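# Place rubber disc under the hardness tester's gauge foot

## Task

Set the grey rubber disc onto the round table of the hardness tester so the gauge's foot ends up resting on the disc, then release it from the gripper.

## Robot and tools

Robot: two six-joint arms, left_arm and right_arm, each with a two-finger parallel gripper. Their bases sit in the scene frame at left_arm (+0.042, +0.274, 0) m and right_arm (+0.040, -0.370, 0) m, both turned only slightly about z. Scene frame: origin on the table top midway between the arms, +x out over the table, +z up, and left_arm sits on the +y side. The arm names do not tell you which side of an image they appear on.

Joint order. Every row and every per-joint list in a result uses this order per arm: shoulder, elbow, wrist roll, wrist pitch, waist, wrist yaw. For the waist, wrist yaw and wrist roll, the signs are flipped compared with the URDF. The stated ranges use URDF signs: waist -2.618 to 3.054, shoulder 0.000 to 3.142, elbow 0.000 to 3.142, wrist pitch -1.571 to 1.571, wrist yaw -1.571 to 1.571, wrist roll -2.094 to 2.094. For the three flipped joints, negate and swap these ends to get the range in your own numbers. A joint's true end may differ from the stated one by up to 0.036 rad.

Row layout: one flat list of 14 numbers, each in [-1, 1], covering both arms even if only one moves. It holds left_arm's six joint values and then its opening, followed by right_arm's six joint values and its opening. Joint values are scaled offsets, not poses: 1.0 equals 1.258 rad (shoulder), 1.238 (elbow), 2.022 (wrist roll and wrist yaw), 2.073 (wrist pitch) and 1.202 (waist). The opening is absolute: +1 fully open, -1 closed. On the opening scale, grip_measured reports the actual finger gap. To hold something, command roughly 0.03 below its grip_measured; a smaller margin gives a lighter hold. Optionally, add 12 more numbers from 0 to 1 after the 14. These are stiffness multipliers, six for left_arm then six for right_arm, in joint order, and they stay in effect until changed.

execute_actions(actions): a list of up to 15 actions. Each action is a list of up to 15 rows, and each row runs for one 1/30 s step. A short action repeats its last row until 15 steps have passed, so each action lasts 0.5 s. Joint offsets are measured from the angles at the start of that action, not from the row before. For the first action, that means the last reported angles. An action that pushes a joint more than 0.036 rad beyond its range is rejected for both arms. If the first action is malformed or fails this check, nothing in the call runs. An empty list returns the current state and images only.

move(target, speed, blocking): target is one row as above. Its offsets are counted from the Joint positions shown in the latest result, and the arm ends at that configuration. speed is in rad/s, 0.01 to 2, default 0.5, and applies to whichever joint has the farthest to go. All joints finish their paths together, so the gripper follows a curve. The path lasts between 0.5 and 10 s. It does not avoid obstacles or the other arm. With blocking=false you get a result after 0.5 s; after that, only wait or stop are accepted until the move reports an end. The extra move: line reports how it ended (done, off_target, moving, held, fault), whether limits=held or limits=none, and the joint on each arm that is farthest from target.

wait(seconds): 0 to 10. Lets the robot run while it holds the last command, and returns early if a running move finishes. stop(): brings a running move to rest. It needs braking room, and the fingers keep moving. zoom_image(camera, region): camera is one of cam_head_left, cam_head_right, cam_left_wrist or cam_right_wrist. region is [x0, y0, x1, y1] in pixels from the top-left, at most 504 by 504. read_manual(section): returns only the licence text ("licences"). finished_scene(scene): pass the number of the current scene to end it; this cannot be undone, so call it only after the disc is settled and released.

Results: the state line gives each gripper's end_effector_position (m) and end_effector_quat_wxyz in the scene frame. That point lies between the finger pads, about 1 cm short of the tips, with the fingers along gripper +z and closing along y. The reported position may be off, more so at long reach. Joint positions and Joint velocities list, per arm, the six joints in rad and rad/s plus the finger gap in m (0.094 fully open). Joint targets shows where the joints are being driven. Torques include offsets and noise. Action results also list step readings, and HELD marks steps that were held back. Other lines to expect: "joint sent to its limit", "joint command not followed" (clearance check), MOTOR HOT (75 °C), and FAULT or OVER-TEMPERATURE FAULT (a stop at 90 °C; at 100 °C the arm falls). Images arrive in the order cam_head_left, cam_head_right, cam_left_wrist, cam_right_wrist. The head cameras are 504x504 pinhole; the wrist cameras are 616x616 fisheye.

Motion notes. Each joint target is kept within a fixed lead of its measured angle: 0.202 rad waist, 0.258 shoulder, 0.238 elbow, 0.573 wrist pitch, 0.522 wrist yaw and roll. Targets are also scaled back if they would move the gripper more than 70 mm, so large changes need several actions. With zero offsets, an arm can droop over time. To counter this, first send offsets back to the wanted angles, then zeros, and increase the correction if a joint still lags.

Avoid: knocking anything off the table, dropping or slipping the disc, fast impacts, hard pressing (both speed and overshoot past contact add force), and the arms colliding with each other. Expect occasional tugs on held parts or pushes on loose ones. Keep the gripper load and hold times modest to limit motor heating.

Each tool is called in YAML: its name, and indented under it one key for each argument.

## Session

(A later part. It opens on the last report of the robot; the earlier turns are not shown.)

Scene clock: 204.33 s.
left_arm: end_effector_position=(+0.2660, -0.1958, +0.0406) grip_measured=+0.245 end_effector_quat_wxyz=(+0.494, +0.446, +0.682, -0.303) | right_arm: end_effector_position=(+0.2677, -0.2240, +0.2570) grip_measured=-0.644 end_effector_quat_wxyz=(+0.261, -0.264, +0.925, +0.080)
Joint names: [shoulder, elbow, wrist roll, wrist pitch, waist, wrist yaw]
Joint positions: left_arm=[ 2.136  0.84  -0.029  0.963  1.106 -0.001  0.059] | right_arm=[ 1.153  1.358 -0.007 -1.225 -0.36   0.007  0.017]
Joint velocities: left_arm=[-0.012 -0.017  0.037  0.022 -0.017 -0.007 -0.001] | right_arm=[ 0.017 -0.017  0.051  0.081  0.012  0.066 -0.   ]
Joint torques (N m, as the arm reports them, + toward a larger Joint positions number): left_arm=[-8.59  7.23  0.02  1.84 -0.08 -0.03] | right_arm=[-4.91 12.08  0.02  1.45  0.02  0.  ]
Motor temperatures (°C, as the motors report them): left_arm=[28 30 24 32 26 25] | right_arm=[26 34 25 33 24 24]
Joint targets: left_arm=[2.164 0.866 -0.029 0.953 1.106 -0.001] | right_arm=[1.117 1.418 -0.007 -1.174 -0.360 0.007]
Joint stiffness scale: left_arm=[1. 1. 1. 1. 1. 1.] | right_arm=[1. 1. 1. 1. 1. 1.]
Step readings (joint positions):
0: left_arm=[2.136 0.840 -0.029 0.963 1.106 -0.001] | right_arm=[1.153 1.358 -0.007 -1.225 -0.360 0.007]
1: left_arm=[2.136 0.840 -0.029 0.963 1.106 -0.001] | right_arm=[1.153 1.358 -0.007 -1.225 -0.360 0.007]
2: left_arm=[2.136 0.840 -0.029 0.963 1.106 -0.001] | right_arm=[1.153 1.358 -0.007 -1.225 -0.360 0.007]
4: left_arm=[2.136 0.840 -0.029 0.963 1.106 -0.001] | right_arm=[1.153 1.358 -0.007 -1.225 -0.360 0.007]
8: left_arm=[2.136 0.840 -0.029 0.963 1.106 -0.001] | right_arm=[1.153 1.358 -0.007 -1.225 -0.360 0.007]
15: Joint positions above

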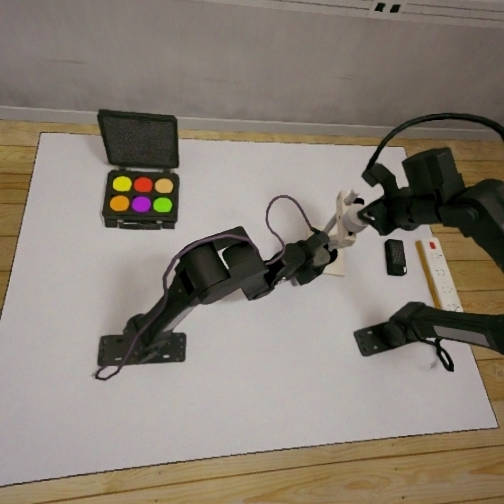

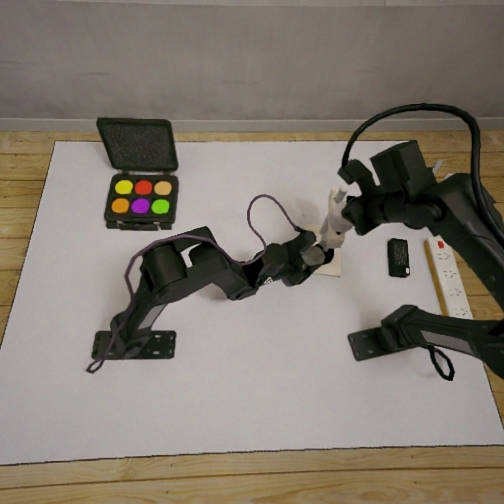

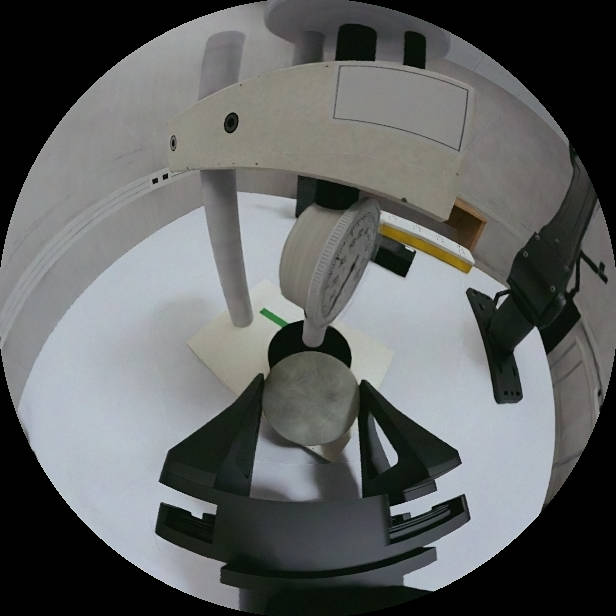

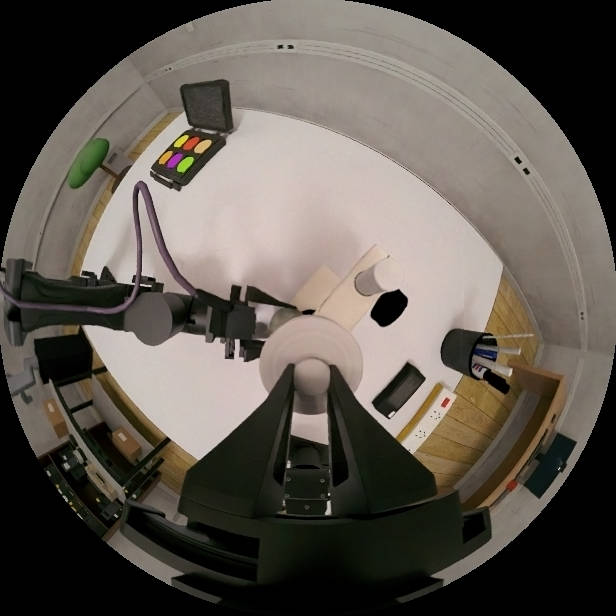

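execute_actions:
  actions:
    - [[0.010,0.026,0,-0.005,0,0,0.2,-0.028,0.048,0,0.0246,0,0,-0.69],[0.012,0.032,0,-0.007,0,0,0.2,-0.028,0.048,0,0.0246,0,0,-0.69],[0.014,0.037,0,-0.010,0,0,0.2,-0.028,0.048,0,0.0246,0,0,-0.69],[0.016,0.043,0,-0.013,0,0,0.2,-0.028,0.048,0,0.0246,0,0,-0.69],[0.019,0.048,0,-0.016,0,0,0.2,-0.028,0.048,0,0.0246,0,0,-0.69],[0.021,0.054,0,-0.019,0,0,0.2,-0.028,0.048,0,0.0246,0,0,-0.69],[0.023,0.059,0,-0.022,0,0,0.2,-0.028,0.048,0,0.0246,0,0,-0.69],[0.025,0.065,0,-0.024,0,0,0.2,-0.028,0.048,0,0.0246,0,0,-0.69],[0.028,0.070,0,-0.026,0,0,0.2,-0.028,0.048,0,0.0246,0,0,-0.69],[0.030,0.076,0,-0.028,0,0,0.2,-0.028,0.048,0,0.0246,0,0,-0.69],[0.032,0.081,0,-0.030,0,0,0.2,-0.028,0.048,0,0.0246,0,0,-0.69],[0.034,0.087,0,-0.031,0,0,0.2,-0.028,0.048,0,0.0246,0,0,-0.69]]

wait:
  seconds: 0.4

Scene clock: 213.77 s.
left_arm: end_effector_position=(+0.2736, -0.2117, +0.0442) grip_measured=+0.245 end_effector_quat_wxyz=(+0.496, +0.445, +0.681, -0.304) | right_arm: end_effector_position=(+0.2677, -0.2240, +0.2570) grip_measured=-0.644 end_effector_quat_wxyz=(+0.261, -0.264, +0.925, +0.080)
Joint names: [shoulder, elbow, wrist roll, wrist pitch, waist, wrist yaw]
Joint positions: left_arm=[ 2.164  0.92  -0.029  0.914  1.106 -0.001  0.059] | right_arm=[ 1.153  1.358 -0.007 -1.225 -0.36   0.007  0.017]
Joint velocities: left_arm=[-0.002  0.046 -0.081 -0.037 -0.002 -0.007 -0.   ] | right_arm=[-0.012 -0.007  0.037 -0.007  0.017 -0.022  0.001]
Joint torques (N m, as the arm reports them, + toward a larger Joint positions number): left_arm=[-10.11   7.5    0.02   1.72  -0.08  -0.03] | right_arm=[-4.93 12.06  0.03  1.44  0.   -0.01]
Motor temperatures (°C, as the motors report them): left_arm=[29 30 24 32 26 25] | right_arm=[26 35 25 34 24 24]
Joint targets: left_arm=[2.179 0.948 -0.029 0.898 1.106 -0.001] | right_arm=[1.117 1.418 -0.007 -1.174 -0.360 0.007]
Joint stiffness scale: left_arm=[1. 1. 1. 1. 1. 1.] | right_arm=[1. 1. 1. 1. 1. 1.]
Step readings (joint positions):
0: left_arm=[2.136 0.840 -0.029 0.963 1.106 -0.001] | right_arm=[1.153 1.358 -0.007 -1.225 -0.360 0.007]
1: left_arm=[2.136 0.840 -0.029 0.963 1.106 -0.001] | right_arm=[1.153 1.358 -0.007 -1.225 -0.360 0.007]
2: left_arm=[2.136 0.841 -0.029 0.961 1.106 -0.001] | right_arm=[1.153 1.358 -0.007 -1.225 -0.360 0.007]
4: left_arm=[2.136 0.851 -0.029 0.952 1.106 -0.001] | right_arm=[1.153 1.358 -0.007 -1.225 -0.360 0.007]
8: left_arm=[2.145 0.880 -0.029 0.931 1.106 -0.001] | right_arm=[1.153 1.358 -0.007 -1.225 -0.360 0.007]
15: Joint positions above

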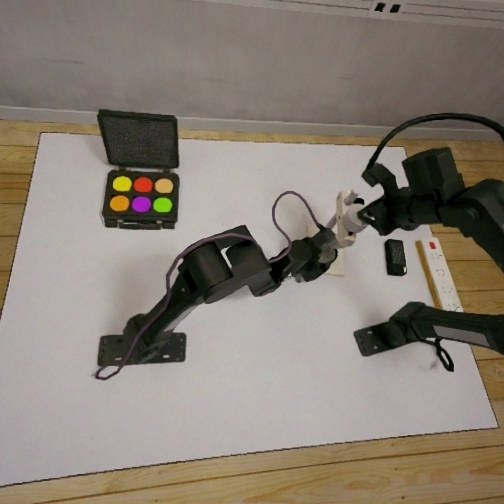

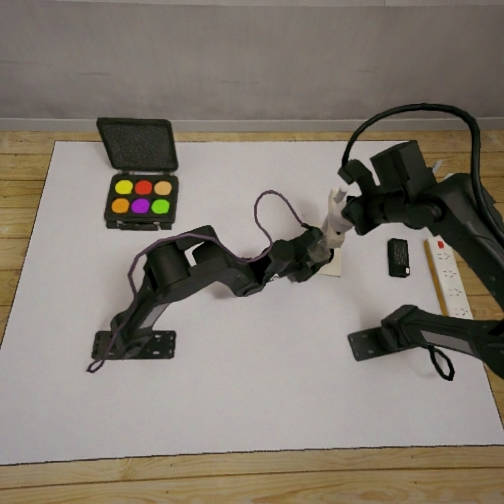

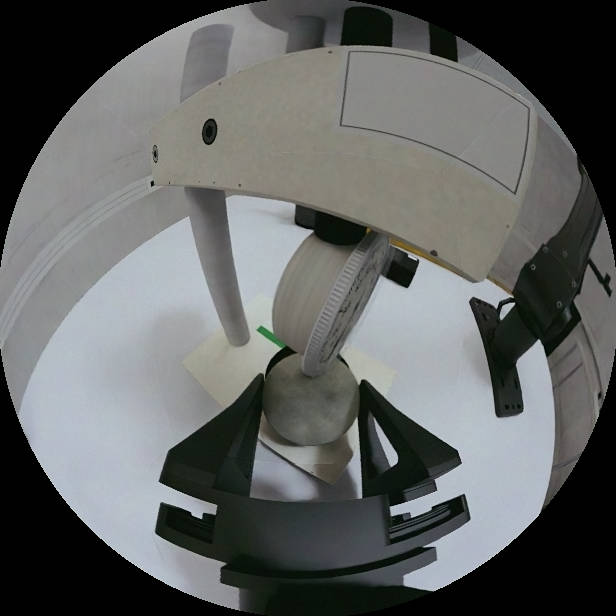

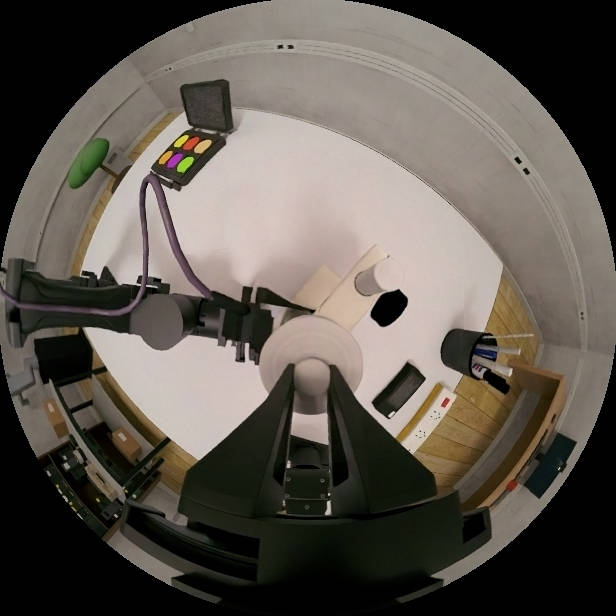

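Scene clock: 214.17 s.
left_arm: end_effector_position=(+0.2736, -0.2118, +0.0436) grip_measured=+0.245 end_effector_quat_wxyz=(+0.494, +0.446, +0.682, -0.303) | right_arm: end_effector_position=(+0.2677, -0.2240, +0.2570) grip_measured=-0.644 end_effector_quat_wxyz=(+0.261, -0.264, +0.925, +0.080)
Joint names: [shoulder, elbow, wrist roll, wrist pitch, waist, wrist yaw]
Joint positions: left_arm=[ 2.164  0.922 -0.029  0.908  1.106 -0.001  0.059] | right_arm=[ 1.153  1.358 -0.007 -1.225 -0.36   0.007  0.017]
Joint velocities: left_arm=[ 0.002  0.007 -0.037 -0.037 -0.007 -0.037  0.   ] | right_arm=[-0.017 -0.007 -0.051 -0.066  0.007  0.037 -0.   ]
Joint torques (N m, as the arm reports them, + toward a larger Joint positions number): left_arm=[-10.05   7.54   0.03   1.85  -0.05  -0.04] | right_arm=[-4.91 12.06  0.03  1.44 -0.02  0.01]
Motor temperatures (°C, as the motors report them): left_arm=[29 30 24 32 26 25] | right_arm=[26 35 25 34 24 24]
Joint targets: left_arm=[2.179 0.948 -0.029 0.898 1.106 -0.001] | right_arm=[1.117 1.418 -0.007 -1.174 -0.360 0.007]
Joint stiffness scale: left_arm=[1. 1. 1. 1. 1. 1.] | right_arm=[1. 1. 1. 1. 1. 1.]
wait: 0.40 s; no rest

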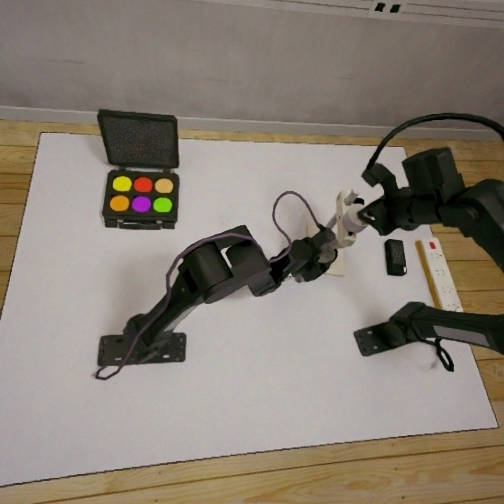

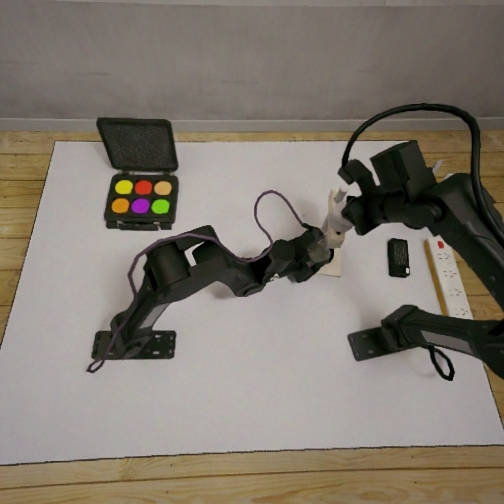

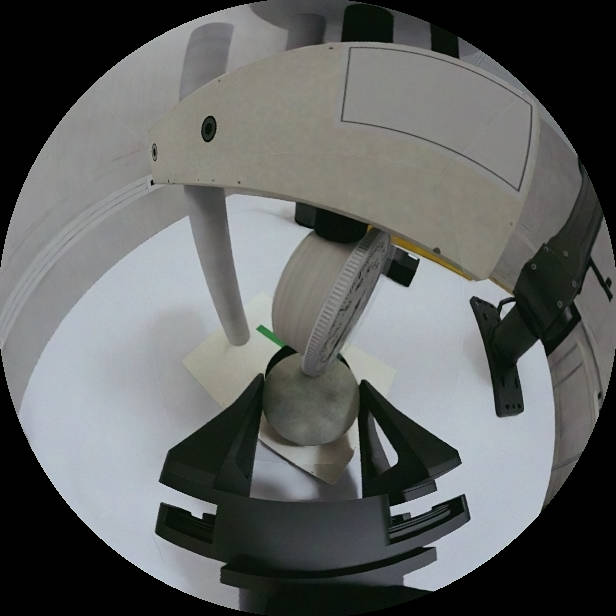

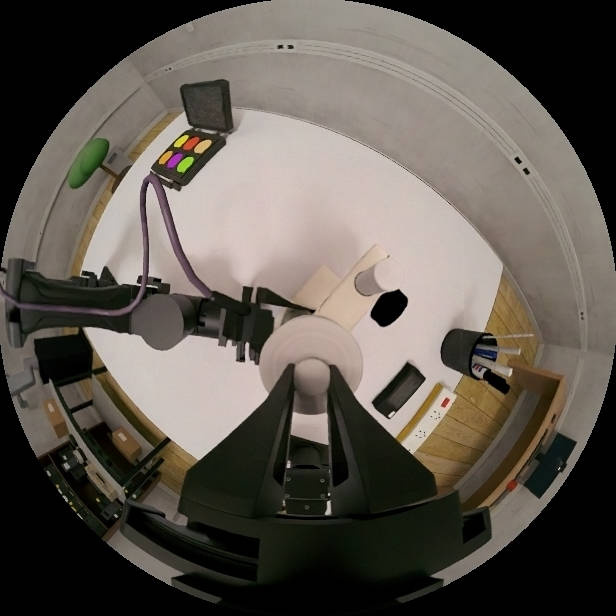

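execute_actions:
  actions:
    - [[0.012,0.025,0,-0.005,-0.004,0,0.2,-0.028,0.048,0,0.0246,0,0,-0.69],[0.013,0.030,0,-0.007,-0.006,0,0.2,-0.028,0.048,0,0.0246,0,0,-0.69],[0.015,0.034,0,-0.009,-0.007,0,0.2,-0.028,0.048,0,0.0246,0,0,-0.69],[0.017,0.039,0,-0.011,-0.008,0,0.2,-0.028,0.048,0,0.0246,0,0,-0.69],[0.019,0.043,0,-0.013,-0.009,0,0.2,-0.028,0.048,0,0.0246,0,0,-0.69],[0.021,0.048,0,-0.015,-0.010,0,0.2,-0.028,0.048,0,0.0246,0,0,-0.69],[0.023,0.053,0,-0.017,-0.011,0,0.2,-0.028,0.048,0,0.0246,0,0,-0.69],[0.025,0.058,0,-0.019,-0.011,0,0.2,-0.028,0.048,0,0.0246,0,0,-0.69],[0.027,0.062,0,-0.020,-0.011,0,0.2,-0.028,0.048,0,0.0246,0,0,-0.69]]

Scene clock: 223.17 s.
left_arm: end_effector_position=(+0.2808, -0.2202, +0.0459) grip_measured=+0.245 end_effector_quat_wxyz=(+0.496, +0.443, +0.683, -0.302) | right_arm: end_effector_position=(+0.2677, -0.2240, +0.2570) grip_measured=-0.644 end_effector_quat_wxyz=(+0.261, -0.264, +0.925, +0.080)
Joint names: [shoulder, elbow, wrist roll, wrist pitch, waist, wrist yaw]
Joint positions: left_arm=[ 2.182  0.971 -0.029  0.879  1.101 -0.001  0.059] | right_arm=[ 1.153  1.358 -0.007 -1.225 -0.36   0.007  0.017]
Joint velocities: left_arm=[-0.012 -0.002  0.037  0.022  0.002  0.037  0.001] | right_arm=[ 0.007  0.022 -0.022 -0.007 -0.012  0.066  0.001]
Joint torques (N m, as the arm reports them, + toward a larger Joint positions number): left_arm=[-10.31   7.74   0.02   1.83  -0.74  -0.04] | right_arm=[-4.96 12.08  0.03  1.44 -0.03  0.  ]
Motor temperatures (°C, as the motors report them): left_arm=[29 30 24 32 26 25] | right_arm=[26 35 25 34 24 24]
Joint targets: left_arm=[2.197 0.998 -0.029 0.867 1.093 -0.001] | right_arm=[1.117 1.418 -0.007 -1.174 -0.360 0.007]
Joint stiffness scale: left_arm=[1. 1. 1. 1. 1. 1.] | right_arm=[1. 1. 1. 1. 1. 1.]
Step readings (joint positions):
0: left_arm=[2.164 0.922 -0.029 0.908 1.106 -0.001] | right_arm=[1.153 1.358 -0.007 -1.225 -0.360 0.007]
1: left_arm=[2.164 0.922 -0.029 0.908 1.106 -0.001] | right_arm=[1.153 1.358 -0.007 -1.225 -0.360 0.007]
2: left_arm=[2.164 0.922 -0.029 0.907 1.106 -0.001] | right_arm=[1.153 1.358 -0.007 -1.225 -0.360 0.007]
4: left_arm=[2.165 0.928 -0.029 0.901 1.106 -0.001] | right_arm=[1.153 1.358 -0.007 -1.225 -0.360 0.007]
8: left_arm=[2.175 0.955 -0.029 0.891 1.105 -0.001] | right_arm=[1.153 1.358 -0.007 -1.225 -0.360 0.007]
15: Joint positions above

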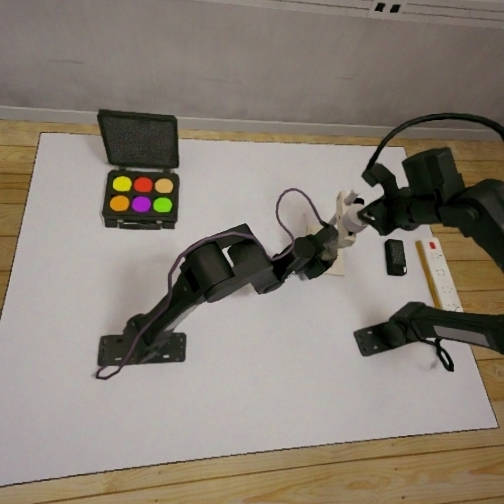

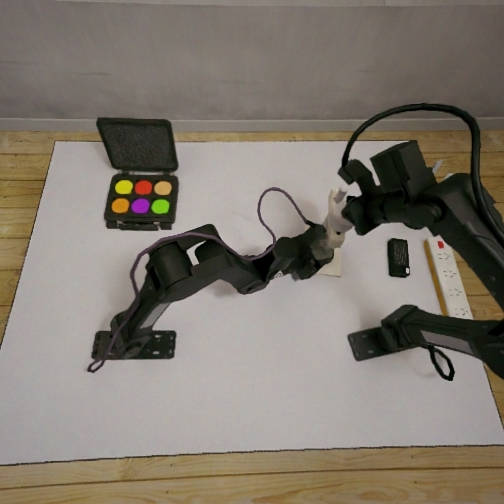

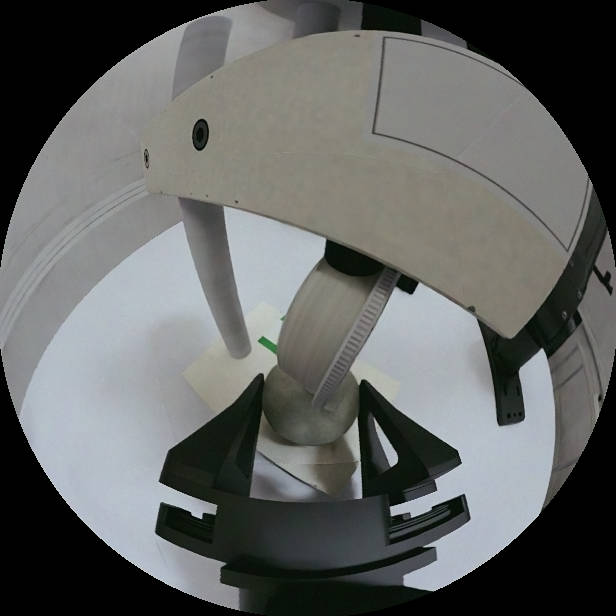

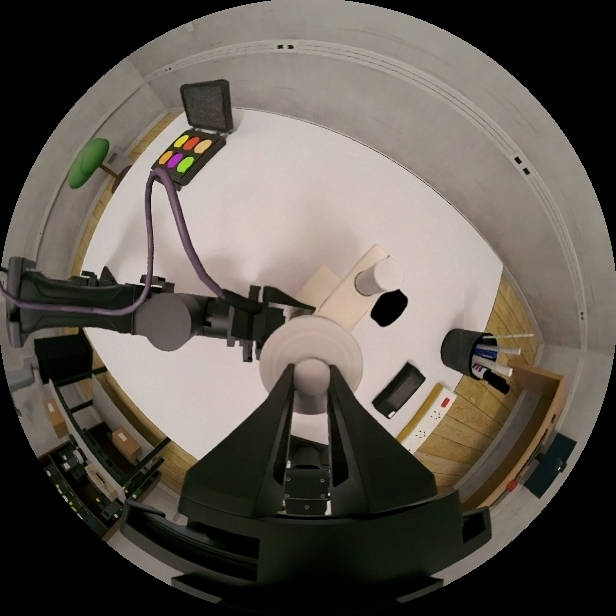

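execute_actions:
  actions:
    - [[0.015,0.021,0,-0.006,0,0,0.22,-0.028,0.048,0,0.0246,0,0,-0.69],[0.017,0.021,0,-0.006,0,0,0.23,-0.028,0.048,0,0.0246,0,0,-0.69],[0.019,0.021,0,-0.006,0,0,0.24,-0.028,0.048,0,0.0246,0,0,-0.69],[0.019,0.021,0,-0.006,0,0,0.25,-0.028,0.048,0,0.0246,0,0,-0.69],[0.019,0.021,0,-0.006,0,0,0.26,-0.028,0.048,0,0.0246,0,0,-0.69],[0.019,0.021,0,-0.006,0,0,0.27,-0.028,0.048,0,0.0246,0,0,-0.69],[0.019,0.021,0,-0.006,0,0,0.28,-0.028,0.048,0,0.0246,0,0,-0.69],[0.019,0.021,0,-0.006,0,0,0.29,-0.028,0.048,0,0.0246,0,0,-0.69],[0.019,0.021,0,-0.006,0,0,0.30,-0.028,0.048,0,0.0246,0,0,-0.69],[0.019,0.021,0,-0.006,0,0,0.32,-0.028,0.048,0,0.0246,0,0,-0.69],[0.019,0.021,0,-0.006,0,0,0.36,-0.028,0.048,0,0.0246,0,0,-0.69],[0.019,0.021,0,-0.006,0,0,0.42,-0.028,0.048,0,0.0246,0,0,-0.69],[0.019,0.021,0,-0.006,0,0,0.5,-0.028,0.048,0,0.0246,0,0,-0.69]]
    - [[-0.01,-0.01,0,0.008,0,0,0.5,-0.028,0.048,0,0.0246,0,0,-0.69],[-0.016,-0.022,0,0.013,0,0,0.5,-0.028,0.048,0,0.0246,0,0,-0.69],[-0.022,-0.034,0,0.018,0,0,0.5,-0.028,0.048,0,0.0246,0,0,-0.69],[-0.028,-0.046,0,0.023,0,0,0.5,-0.028,0.048,0,0.0246,0,0,-0.69],[-0.034,-0.058,0,0.028,0,0,0.5,-0.028,0.048,0,0.0246,0,0,-0.69],[-0.040,-0.070,0,0.033,0,0,0.5,-0.028,0.048,0,0.0246,0,0,-0.69],[-0.046,-0.082,0,0.038,0,0,0.5,-0.028,0.048,0,0.0246,0,0,-0.69],[-0.052,-0.094,0,0.043,0,0,0.5,-0.028,0.048,0,0.0246,0,0,-0.69],[-0.058,-0.106,0,0.048,0,0,0.5,-0.028,0.048,0,0.0246,0,0,-0.69],[-0.064,-0.118,0,0.053,0,0,0.5,-0.028,0.048,0,0.0246,0,0,-0.69],[-0.070,-0.130,0,0.058,0,0,0.5,-0.028,0.048,0,0.0246,0,0,-0.69],[-0.076,-0.142,0,0.063,0,0,0.5,-0.028,0.048,0,0.0246,0,0,-0.69],[-0.082,-0.154,0,0.068,0,0,0.5,-0.028,0.048,0,0.0246,0,0,-0.69],[-0.088,-0.166,0,0.072,0,0,0.5,-0.028,0.048,0,0.0246,0,0,-0.69],[-0.094,-0.178,0,0.076,0,0,0.5,-0.028,0.048,0,0.0246,0,0,-0.69]]

wait:
  seconds: 0.3

Scene clock: 237.77 s.
left_arm: end_effector_position=(+0.2639, -0.1849, +0.0431) grip_measured=+0.498 end_effector_quat_wxyz=(+0.496, +0.443, +0.683, -0.302) | right_arm: end_effector_position=(+0.2677, -0.2240, +0.2570) grip_measured=-0.644 end_effector_quat_wxyz=(+0.261, -0.264, +0.925, +0.080)
Joint names: [shoulder, elbow, wrist roll, wrist pitch, waist, wrist yaw]
Joint positions: left_arm=[ 2.106  0.791 -0.029  0.983  1.101 -0.001  0.07 ] | right_arm=[ 1.153  1.358 -0.007 -1.225 -0.36   0.007  0.017]
Joint velocities: left_arm=[-0.237 -0.393  0.037  0.315  0.017  0.037 -0.   ] | right_arm=[ 0.012 -0.002  0.022 -0.051  0.002 -0.022  0.   ]
Joint torques (N m, as the arm reports them, + toward a larger Joint positions number): left_arm=[-12.37   3.55   0.02   2.    -0.07  -0.04] | right_arm=[-4.95 12.07  0.02  1.44  0.    0.01]
Motor temperatures (°C, as the motors report them): left_arm=[30 30 24 32 26 25] | right_arm=[26 36 25 35 24 24]
Joint targets: left_arm=[2.063 0.751 -0.029 1.034 1.101 -0.001] | right_arm=[1.117 1.418 -0.007 -1.174 -0.360 0.007]
Joint stiffness scale: left_arm=[1. 1. 1. 1. 1. 1.] | right_arm=[1. 1. 1. 1. 1. 1.]
Step readings (joint positions; steps 1 to 15: 1st action; 16 to 30: 2nd action):
0: left_arm=[2.182 0.971 -0.029 0.876 1.101 -0.001] | right_arm=[1.153 1.358 -0.007 -1.225 -0.360 0.007]
1: left_arm=[2.182 0.971 -0.029 0.876 1.101 -0.001] | right_arm=[1.153 1.358 -0.007 -1.225 -0.360 0.007]
2: left_arm=[2.182 0.971 -0.029 0.876 1.101 -0.001] | right_arm=[1.153 1.358 -0.007 -1.225 -0.360 0.007]
4: left_arm=[2.182 0.971 -0.029 0.876 1.101 -0.001] | right_arm=[1.153 1.358 -0.007 -1.225 -0.360 0.007]
8: left_arm=[2.182 0.971 -0.029 0.876 1.101 -0.001] | right_arm=[1.153 1.358 -0.007 -1.225 -0.360 0.007]
15: left_arm=[2.182 0.971 -0.029 0.876 1.101 -0.001] | right_arm=[1.153 1.358 -0.007 -1.225 -0.360 0.007]
16: left_arm=[2.182 0.971 -0.029 0.877 1.101 -0.001] | right_arm=[1.153 1.358 -0.007 -1.225 -0.360 0.007]
17: left_arm=[2.182 0.970 -0.029 0.880 1.101 -0.001] | right_arm=[1.153 1.358 -0.007 -1.225 -0.360 0.007]
19: left_arm=[2.180 0.957 -0.029 0.895 1.101 -0.001] | right_arm=[1.153 1.358 -0.007 -1.225 -0.360 0.007]
23: left_arm=[2.159 0.896 -0.029 0.922 1.101 -0.001] | right_arm=[1.153 1.358 -0.007 -1.225 -0.360 0.007]
30: Joint positions above

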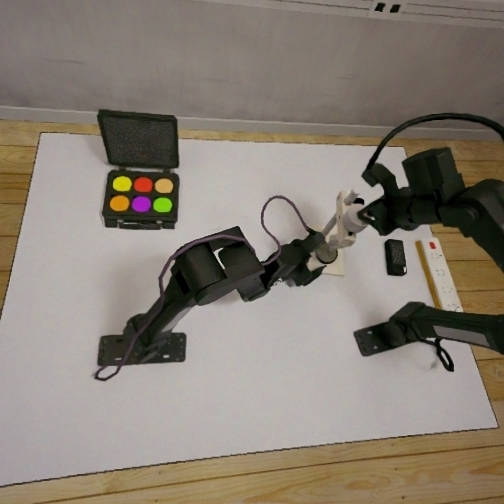

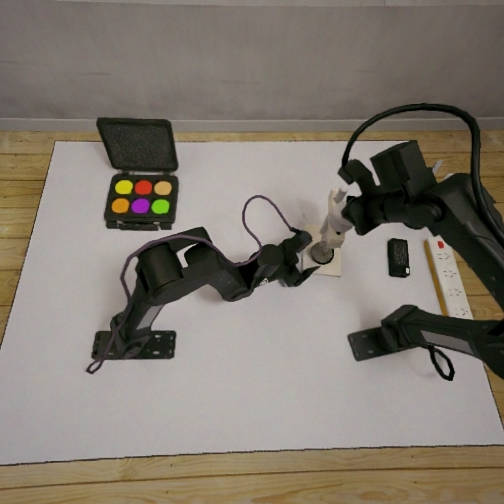

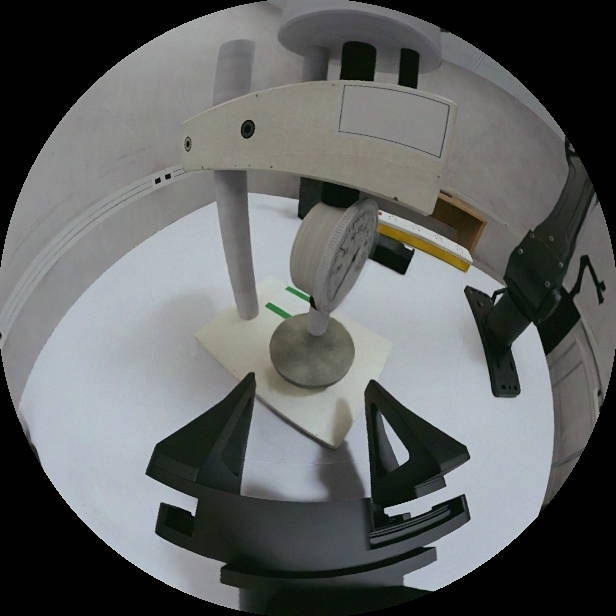

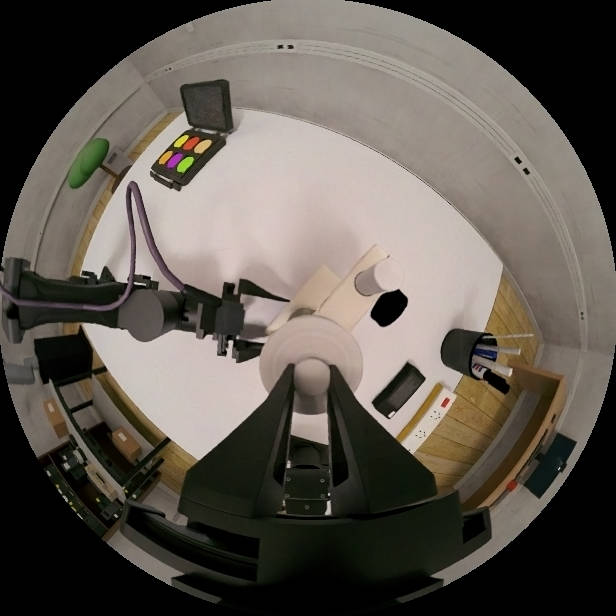

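Scene clock: 238.07 s.
left_arm: end_effector_position=(+0.2623, -0.1817, +0.0500) grip_measured=+0.498 end_effector_quat_wxyz=(+0.505, +0.439, +0.676, -0.308) | right_arm: end_effector_position=(+0.2677, -0.2240, +0.2570) grip_measured=-0.644 end_effector_quat_wxyz=(+0.261, -0.264, +0.925, +0.080)
Joint names: [shoulder, elbow, wrist roll, wrist pitch, waist, wrist yaw]
Joint positions: left_arm=[ 2.091  0.766 -0.029  1.02   1.101 -0.001  0.07 ] | right_arm=[ 1.153  1.358 -0.007 -1.225 -0.36   0.007  0.017]
Joint velocities: left_arm=[-0.012  0.022  0.037  0.051 -0.012  0.007  0.001] | right_arm=[-0.012 -0.012 -0.007  0.022  0.017  0.022  0.   ]
Joint torques (N m, as the arm reports them, + toward a larger Joint positions number): left_arm=[-12.33   3.66   0.02   2.01  -0.05  -0.04] | right_arm=[-4.94 12.06  0.02  1.45  0.02 -0.01]
Motor temperatures (°C, as the motors report them): left_arm=[30 30 24 32 26 25] | right_arm=[26 36 25 35 24 24]
Joint targets: left_arm=[2.064 0.750 -0.029 1.033 1.101 -0.001] | right_arm=[1.117 1.418 -0.007 -1.174 -0.360 0.007]
Joint stiffness scale: left_arm=[1. 1. 1. 1. 1. 1.] | right_arm=[1. 1. 1. 1. 1. 1.]
wait: 0.30 s; no rest

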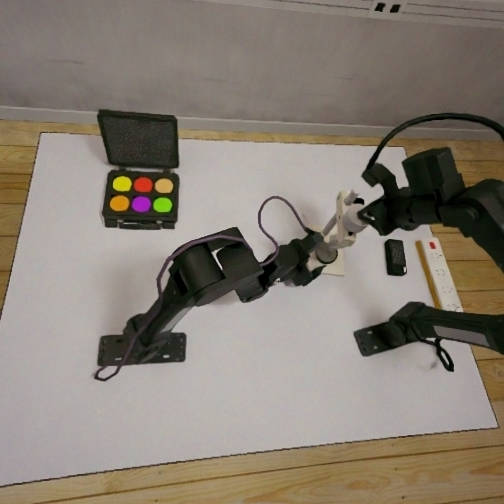

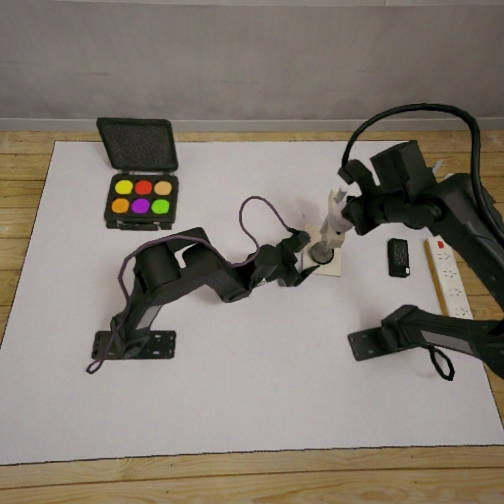

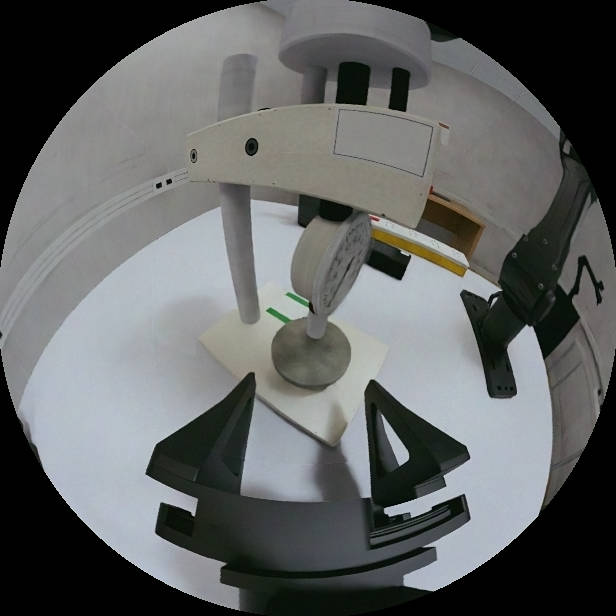

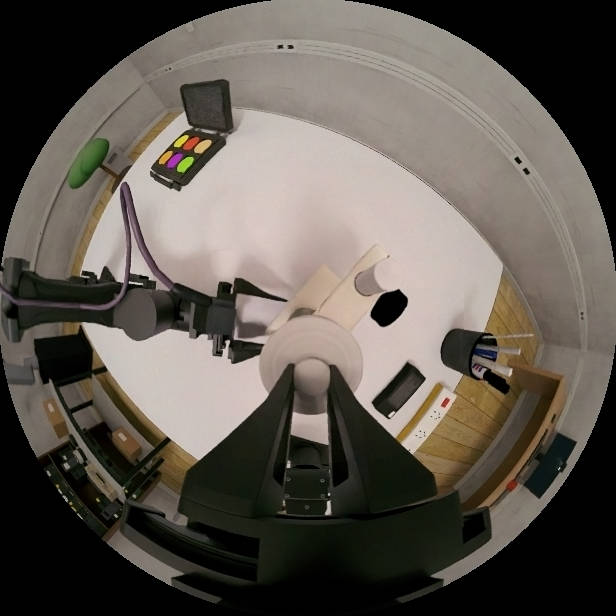

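execute_actions:
  actions:
    - [[0,0,0,0,0,0,0.5,-0.028,0.042,0,0.025,0,0,-0.69],[0,0,0,0,0,0,0.5,-0.029,0.036,0,0.025,0,0,-0.69],[0,0,0,0,0,0,0.5,-0.030,0.031,0,0.026,0,0,-0.69],[0,0,0,0,0,0,0.5,-0.031,0.026,0,0.026,0,0,-0.69],[0,0,0,0,0,0,0.5,-0.032,0.022,0,0.027,0,0,-0.69],[0,0,0,0,0,0,0.5,-0.033,0.018,0,0.027,0,0,-0.69],[0,0,0,0,0,0,0.5,-0.034,0.014,0,0.028,0,0,-0.69],[0,0,0,0,0,0,0.5,-0.035,0.010,0,0.028,0,0,-0.69],[0,0,0,0,0,0,0.5,-0.036,0.006,0,0.029,0,0,-0.69],[0,0,0,0,0,0,0.5,-0.037,0.002,0,0.029,0,0,-0.69],[0,0,0,0,0,0,0.5,-0.038,-0.002,0,0.03,0,0,-0.69],[0,0,0,0,0,0,0.5,-0.039,-0.006,0,0.03,0,0,-0.69],[0,0,0,0,0,0,0.5,-0.04,-0.010,0,0.031,0,0,-0.69],[0,0,0,0,0,0,0.5,-0.04,-0.014,0,0.031,0,0,-0.69],[0,0,0,0,0,0,0.5,-0.04,-0.018,0,0.032,0,0,-0.69]]

Scene clock: 245.47 s.
left_arm: end_effector_position=(+0.2625, -0.1820, +0.0512) grip_measured=+0.498 end_effector_quat_wxyz=(+0.507, +0.438, +0.675, -0.309) | right_arm: end_effector_position=(+0.2677, -0.2240, +0.2479) grip_measured=-0.644 end_effector_quat_wxyz=(+0.253, -0.264, +0.927, +0.078)
Joint names: [shoulder, elbow, wrist roll, wrist pitch, waist, wrist yaw]
Joint positions: left_arm=[ 2.091  0.766 -0.029  1.025  1.101 -0.001  0.07 ] | right_arm=[ 1.153  1.327 -0.007 -1.209 -0.36   0.007  0.017]
Joint velocities: left_arm=[ 0.002 -0.002 -0.022  0.007  0.012  0.022 -0.   ] | right_arm=[-0.012 -0.095 -0.022  0.081  0.002  0.037 -0.   ]
Joint torques (N m, as the arm reports them, + toward a larger Joint positions number): left_arm=[-10.2    4.94   0.02   1.89  -0.05  -0.04] | right_arm=[-6.04  8.25  0.01  1.33  0.02  0.  ]
Motor temperatures (°C, as the motors report them): left_arm=[31 30 24 33 26 25] | right_arm=[26 36 25 35 24 24]
Joint targets: left_arm=[2.091 0.766 -0.029 1.020 1.101 -0.001] | right_arm=[1.102 1.336 -0.007 -1.158 -0.360 0.007]
Joint stiffness scale: left_arm=[1. 1. 1. 1. 1. 1.] | right_arm=[1. 1. 1. 1. 1. 1.]
Step readings (joint positions):
0: left_arm=[2.091 0.766 -0.029 1.025 1.101 -0.001] | right_arm=[1.153 1.358 -0.007 -1.225 -0.360 0.007]
1: left_arm=[2.091 0.766 -0.029 1.025 1.101 -0.001] | right_arm=[1.153 1.358 -0.007 -1.225 -0.360 0.007]
2: left_arm=[2.091 0.766 -0.029 1.025 1.101 -0.001] | right_arm=[1.153 1.358 -0.007 -1.225 -0.360 0.007]
4: left_arm=[2.091 0.766 -0.029 1.025 1.101 -0.001] | right_arm=[1.153 1.358 -0.007 -1.225 -0.360 0.007]
8: left_arm=[2.091 0.766 -0.029 1.025 1.101 -0.001] | right_arm=[1.153 1.356 -0.007 -1.223 -0.360 0.007]
15: Joint positions above

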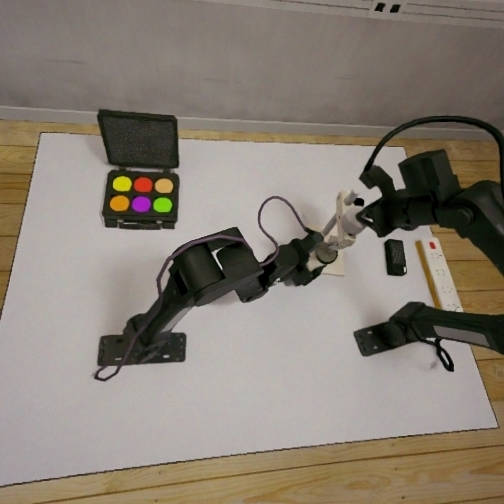

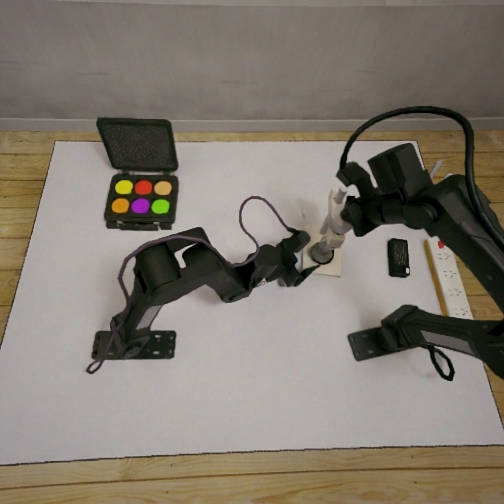

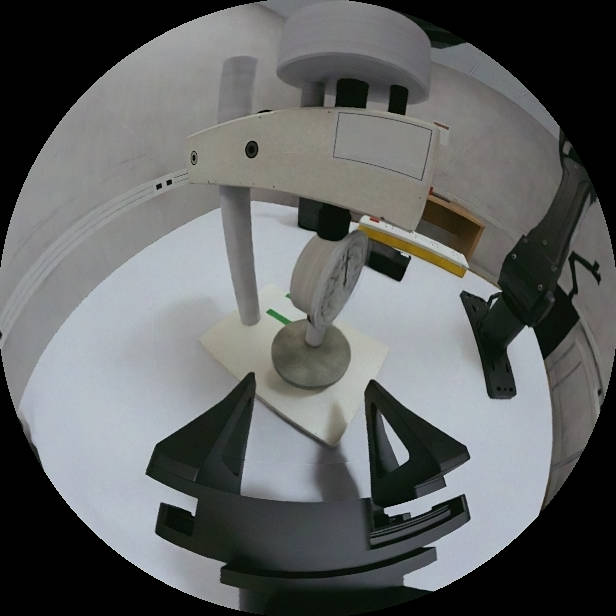

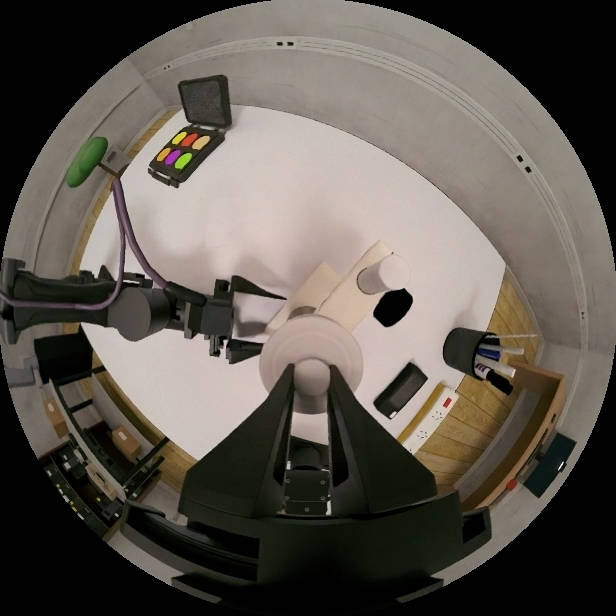

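execute_actions:
  actions:
    - [[0,0,0,0,0,0,0.5,-0.036,0.006,0,0.022,0,0,-0.69],[0,0,0,0,0,0,0.5,-0.032,0.004,0,0.019,0,0,-0.69],[0,0,0,0,0,0,0.5,-0.028,0.002,0,0.016,0,0,-0.69],[0,0,0,0,0,0,0.5,-0.024,0,0,0.013,0,0,-0.69],[0,0,0,0,0,0,0.5,-0.02,-0.002,0,0.011,0,0,-0.69],[0,0,0,0,0,0,0.5,-0.016,-0.004,0,0.009,0,0,-0.69],[0,0,0,0,0,0,0.5,-0.012,-0.006,0,0.007,0,0,-0.69],[0,0,0,0,0,0,0.5,-0.008,-0.008,0,0.005,0,0,-0.69],[0,0,0,0,0,0,0.5,-0.004,-0.008,0,0.004,0,0,-0.69],[0,0,0,0,0,0,0.5,0,-0.008,0,0.003,0,0,-0.69]]

Scene clock: 250.77 s.
left_arm: end_effector_position=(+0.2625, -0.1820, +0.0512) grip_measured=+0.498 end_effector_quat_wxyz=(+0.507, +0.438, +0.675, -0.309) | right_arm: end_effector_position=(+0.2677, -0.2240, +0.2464) grip_measured=-0.644 end_effector_quat_wxyz=(+0.254, -0.264, +0.927, +0.078)
Joint names: [shoulder, elbow, wrist roll, wrist pitch, waist, wrist yaw]
Joint positions: left_arm=[ 2.091  0.766 -0.029  1.025  1.101 -0.001  0.07 ] | right_arm=[ 1.15   1.319 -0.007 -1.203 -0.36   0.007  0.017]
Joint velocities: left_arm=[-0.017  0.007  0.139  0.022  0.012 -0.022 -0.   ] | right_arm=[ 0.012 -0.022  0.037 -0.022  0.002  0.037 -0.   ]
Joint torques (N m, as the arm reports them, + toward a larger Joint positions number): left_arm=[-10.19   4.97   0.03   1.94  -0.07  -0.04] | right_arm=[-2.32  6.88  0.03  1.    0.03  0.  ]
Motor temperatures (°C, as the motors report them): left_arm=[31 30 24 33 26 25] | right_arm=[26 35 25 35 24 24]
Joint targets: left_arm=[2.091 0.766 -0.029 1.025 1.101 -0.001] | right_arm=[1.153 1.318 -0.007 -1.203 -0.360 0.007]
Joint stiffness scale: left_arm=[1. 1. 1. 1. 1. 1.] | right_arm=[1. 1. 1. 1. 1. 1.]
Step readings (joint positions):
0: left_arm=[2.091 0.766 -0.029 1.025 1.101 -0.001] | right_arm=[1.148 1.324 -0.007 -1.205 -0.360 0.007]
1: left_arm=[2.091 0.766 -0.029 1.025 1.101 -0.001] | right_arm=[1.148 1.324 -0.007 -1.205 -0.360 0.007]
2: left_arm=[2.091 0.766 -0.029 1.025 1.101 -0.001] | right_arm=[1.148 1.324 -0.007 -1.205 -0.360 0.007]
4: left_arm=[2.091 0.766 -0.029 1.025 1.101 -0.001] | right_arm=[1.148 1.323 -0.007 -1.205 -0.360 0.007]
8: left_arm=[2.091 0.766 -0.029 1.025 1.101 -0.001] | right_arm=[1.148 1.319 -0.007 -1.203 -0.360 0.007]
15: Joint positions above

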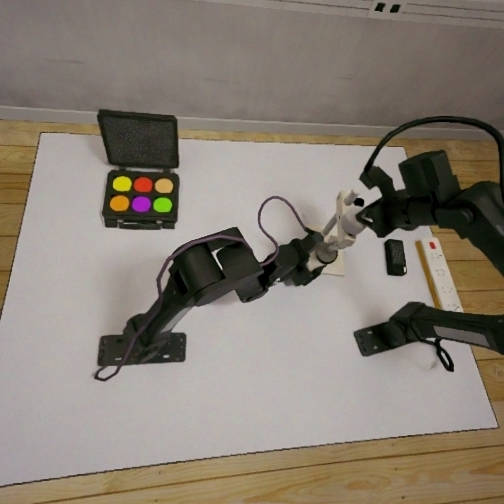

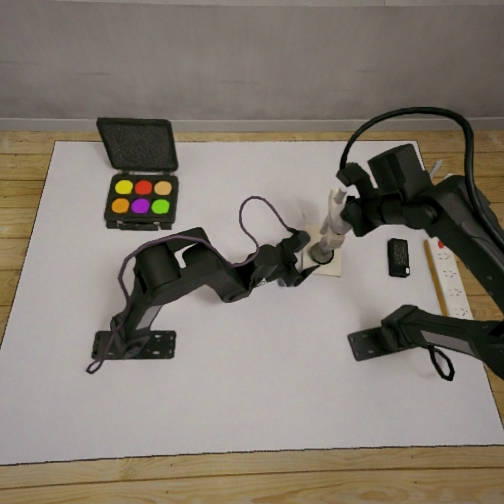

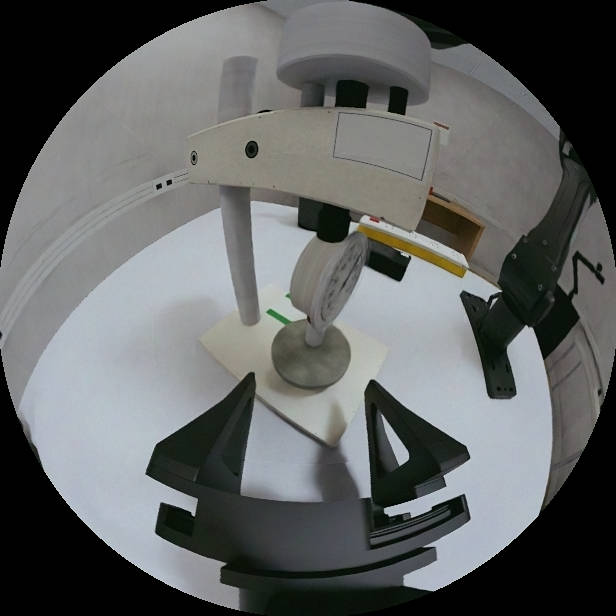

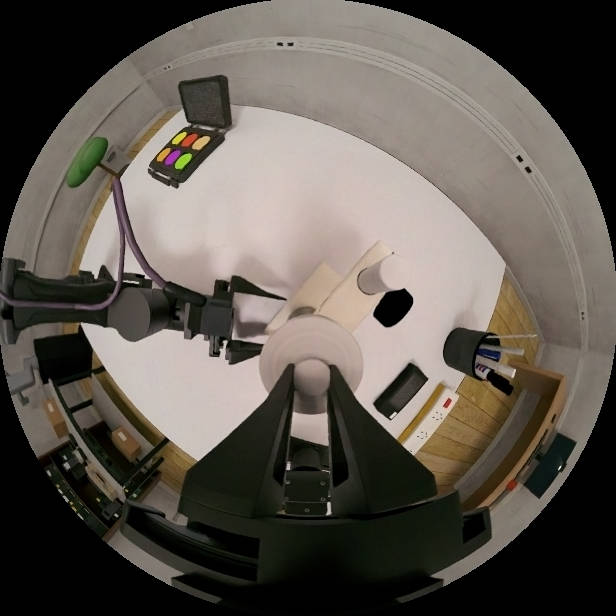

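zoom_image:
  camera: "cam_left_wrist"
  region: [240, 280, 390, 410]

zoom_image:
  camera: "cam_head_right"
  region: [285, 215, 365, 290]

Region (240, 280, 390, 410) of cam_left_wrist's 616x616 image, scaled by 3.360, with more detail than that image has; it fills the top 437 rows of this view, and the rest is white.

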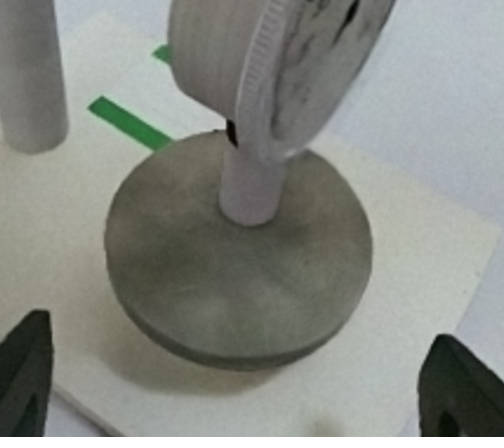

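Region (285, 215, 365, 290) of cam_head_right's 504x504 image, scaled by 6.300, with more detail than that image has; it fills the top 472 rows of this view, and the rest is white.

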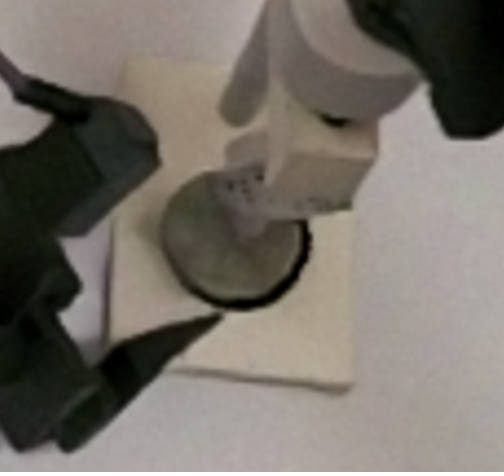

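move:
  target: [0.022,-0.026,0,-0.013,0.009,0,-0.36,-0.03,0.057,0,0.02,0,0,-0.69]
  speed: 0.12

Scene clock: 261.80 s.
left_arm: end_effector_position=(+0.2598, -0.1765, +0.0378) grip_measured=-0.358 end_effector_quat_wxyz=(+0.494, +0.444, +0.684, -0.301) | right_arm: end_effector_position=(+0.2678, -0.2239, +0.2508) grip_measured=-0.644 end_effector_quat_wxyz=(+0.257, -0.264, +0.926, +0.079)
Joint names: [shoulder, elbow, wrist roll, wrist pitch, waist, wrist yaw]
Joint positions: left_arm=[ 2.102  0.752 -0.029  1.012  1.101 -0.001  0.03 ] | right_arm=[ 1.15   1.334 -0.007 -1.21  -0.36   0.007  0.017]
Joint velocities: left_arm=[-0.017  0.002  0.007 -0.037  0.007  0.037 -0.002] | right_arm=[ 0.002 -0.007 -0.007 -0.007 -0.002  0.037  0.   ]
Joint torques (N m, as the arm reports them, + toward a larger Joint positions number): left_arm=[-8.88  3.35  0.02  1.8   0.81 -0.04] | right_arm=[-5.14 11.78  0.03  1.4   0.05  0.  ]
Motor temperatures (°C, as the motors report them): left_arm=[30 29 24 33 26 25] | right_arm=[26 34 25 34 24 24]
Joint targets: left_arm=[2.119 0.734 -0.029 0.998 1.112 -0.001] | right_arm=[1.112 1.390 -0.007 -1.161 -0.360 0.007]
Joint stiffness scale: left_arm=[1. 1. 1. 1. 1. 1.] | right_arm=[1. 1. 1. 1. 1. 1.]
move: off_target (right_arm); limits=none; left_arm: farthest joint: the elbow, 0.018 radians from its target (0.032 radians at the start); right_arm: farthest joint: the elbow, 0.056 radians from its target (0.071 radians at the start)

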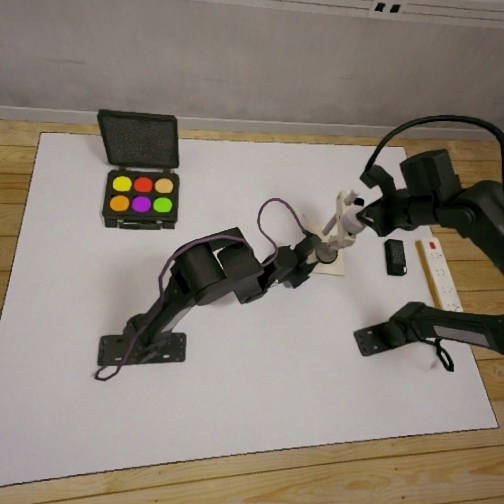

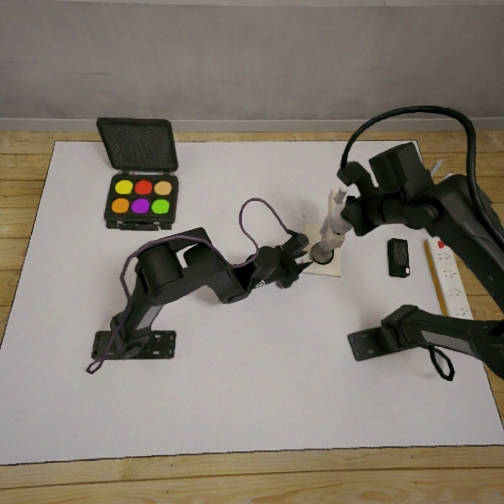

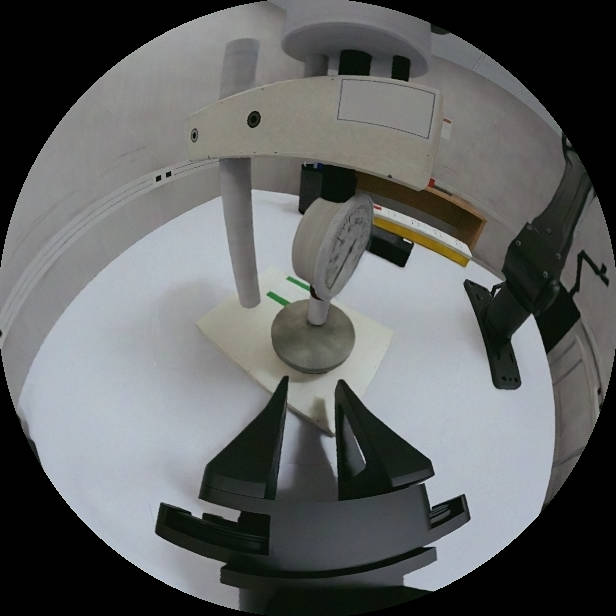

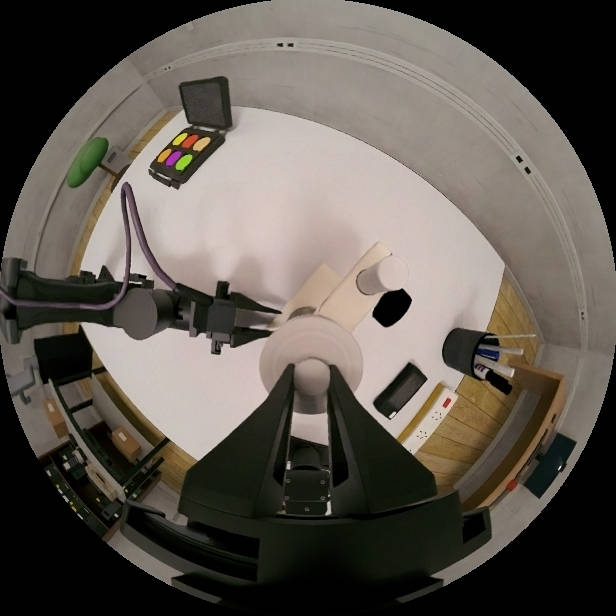

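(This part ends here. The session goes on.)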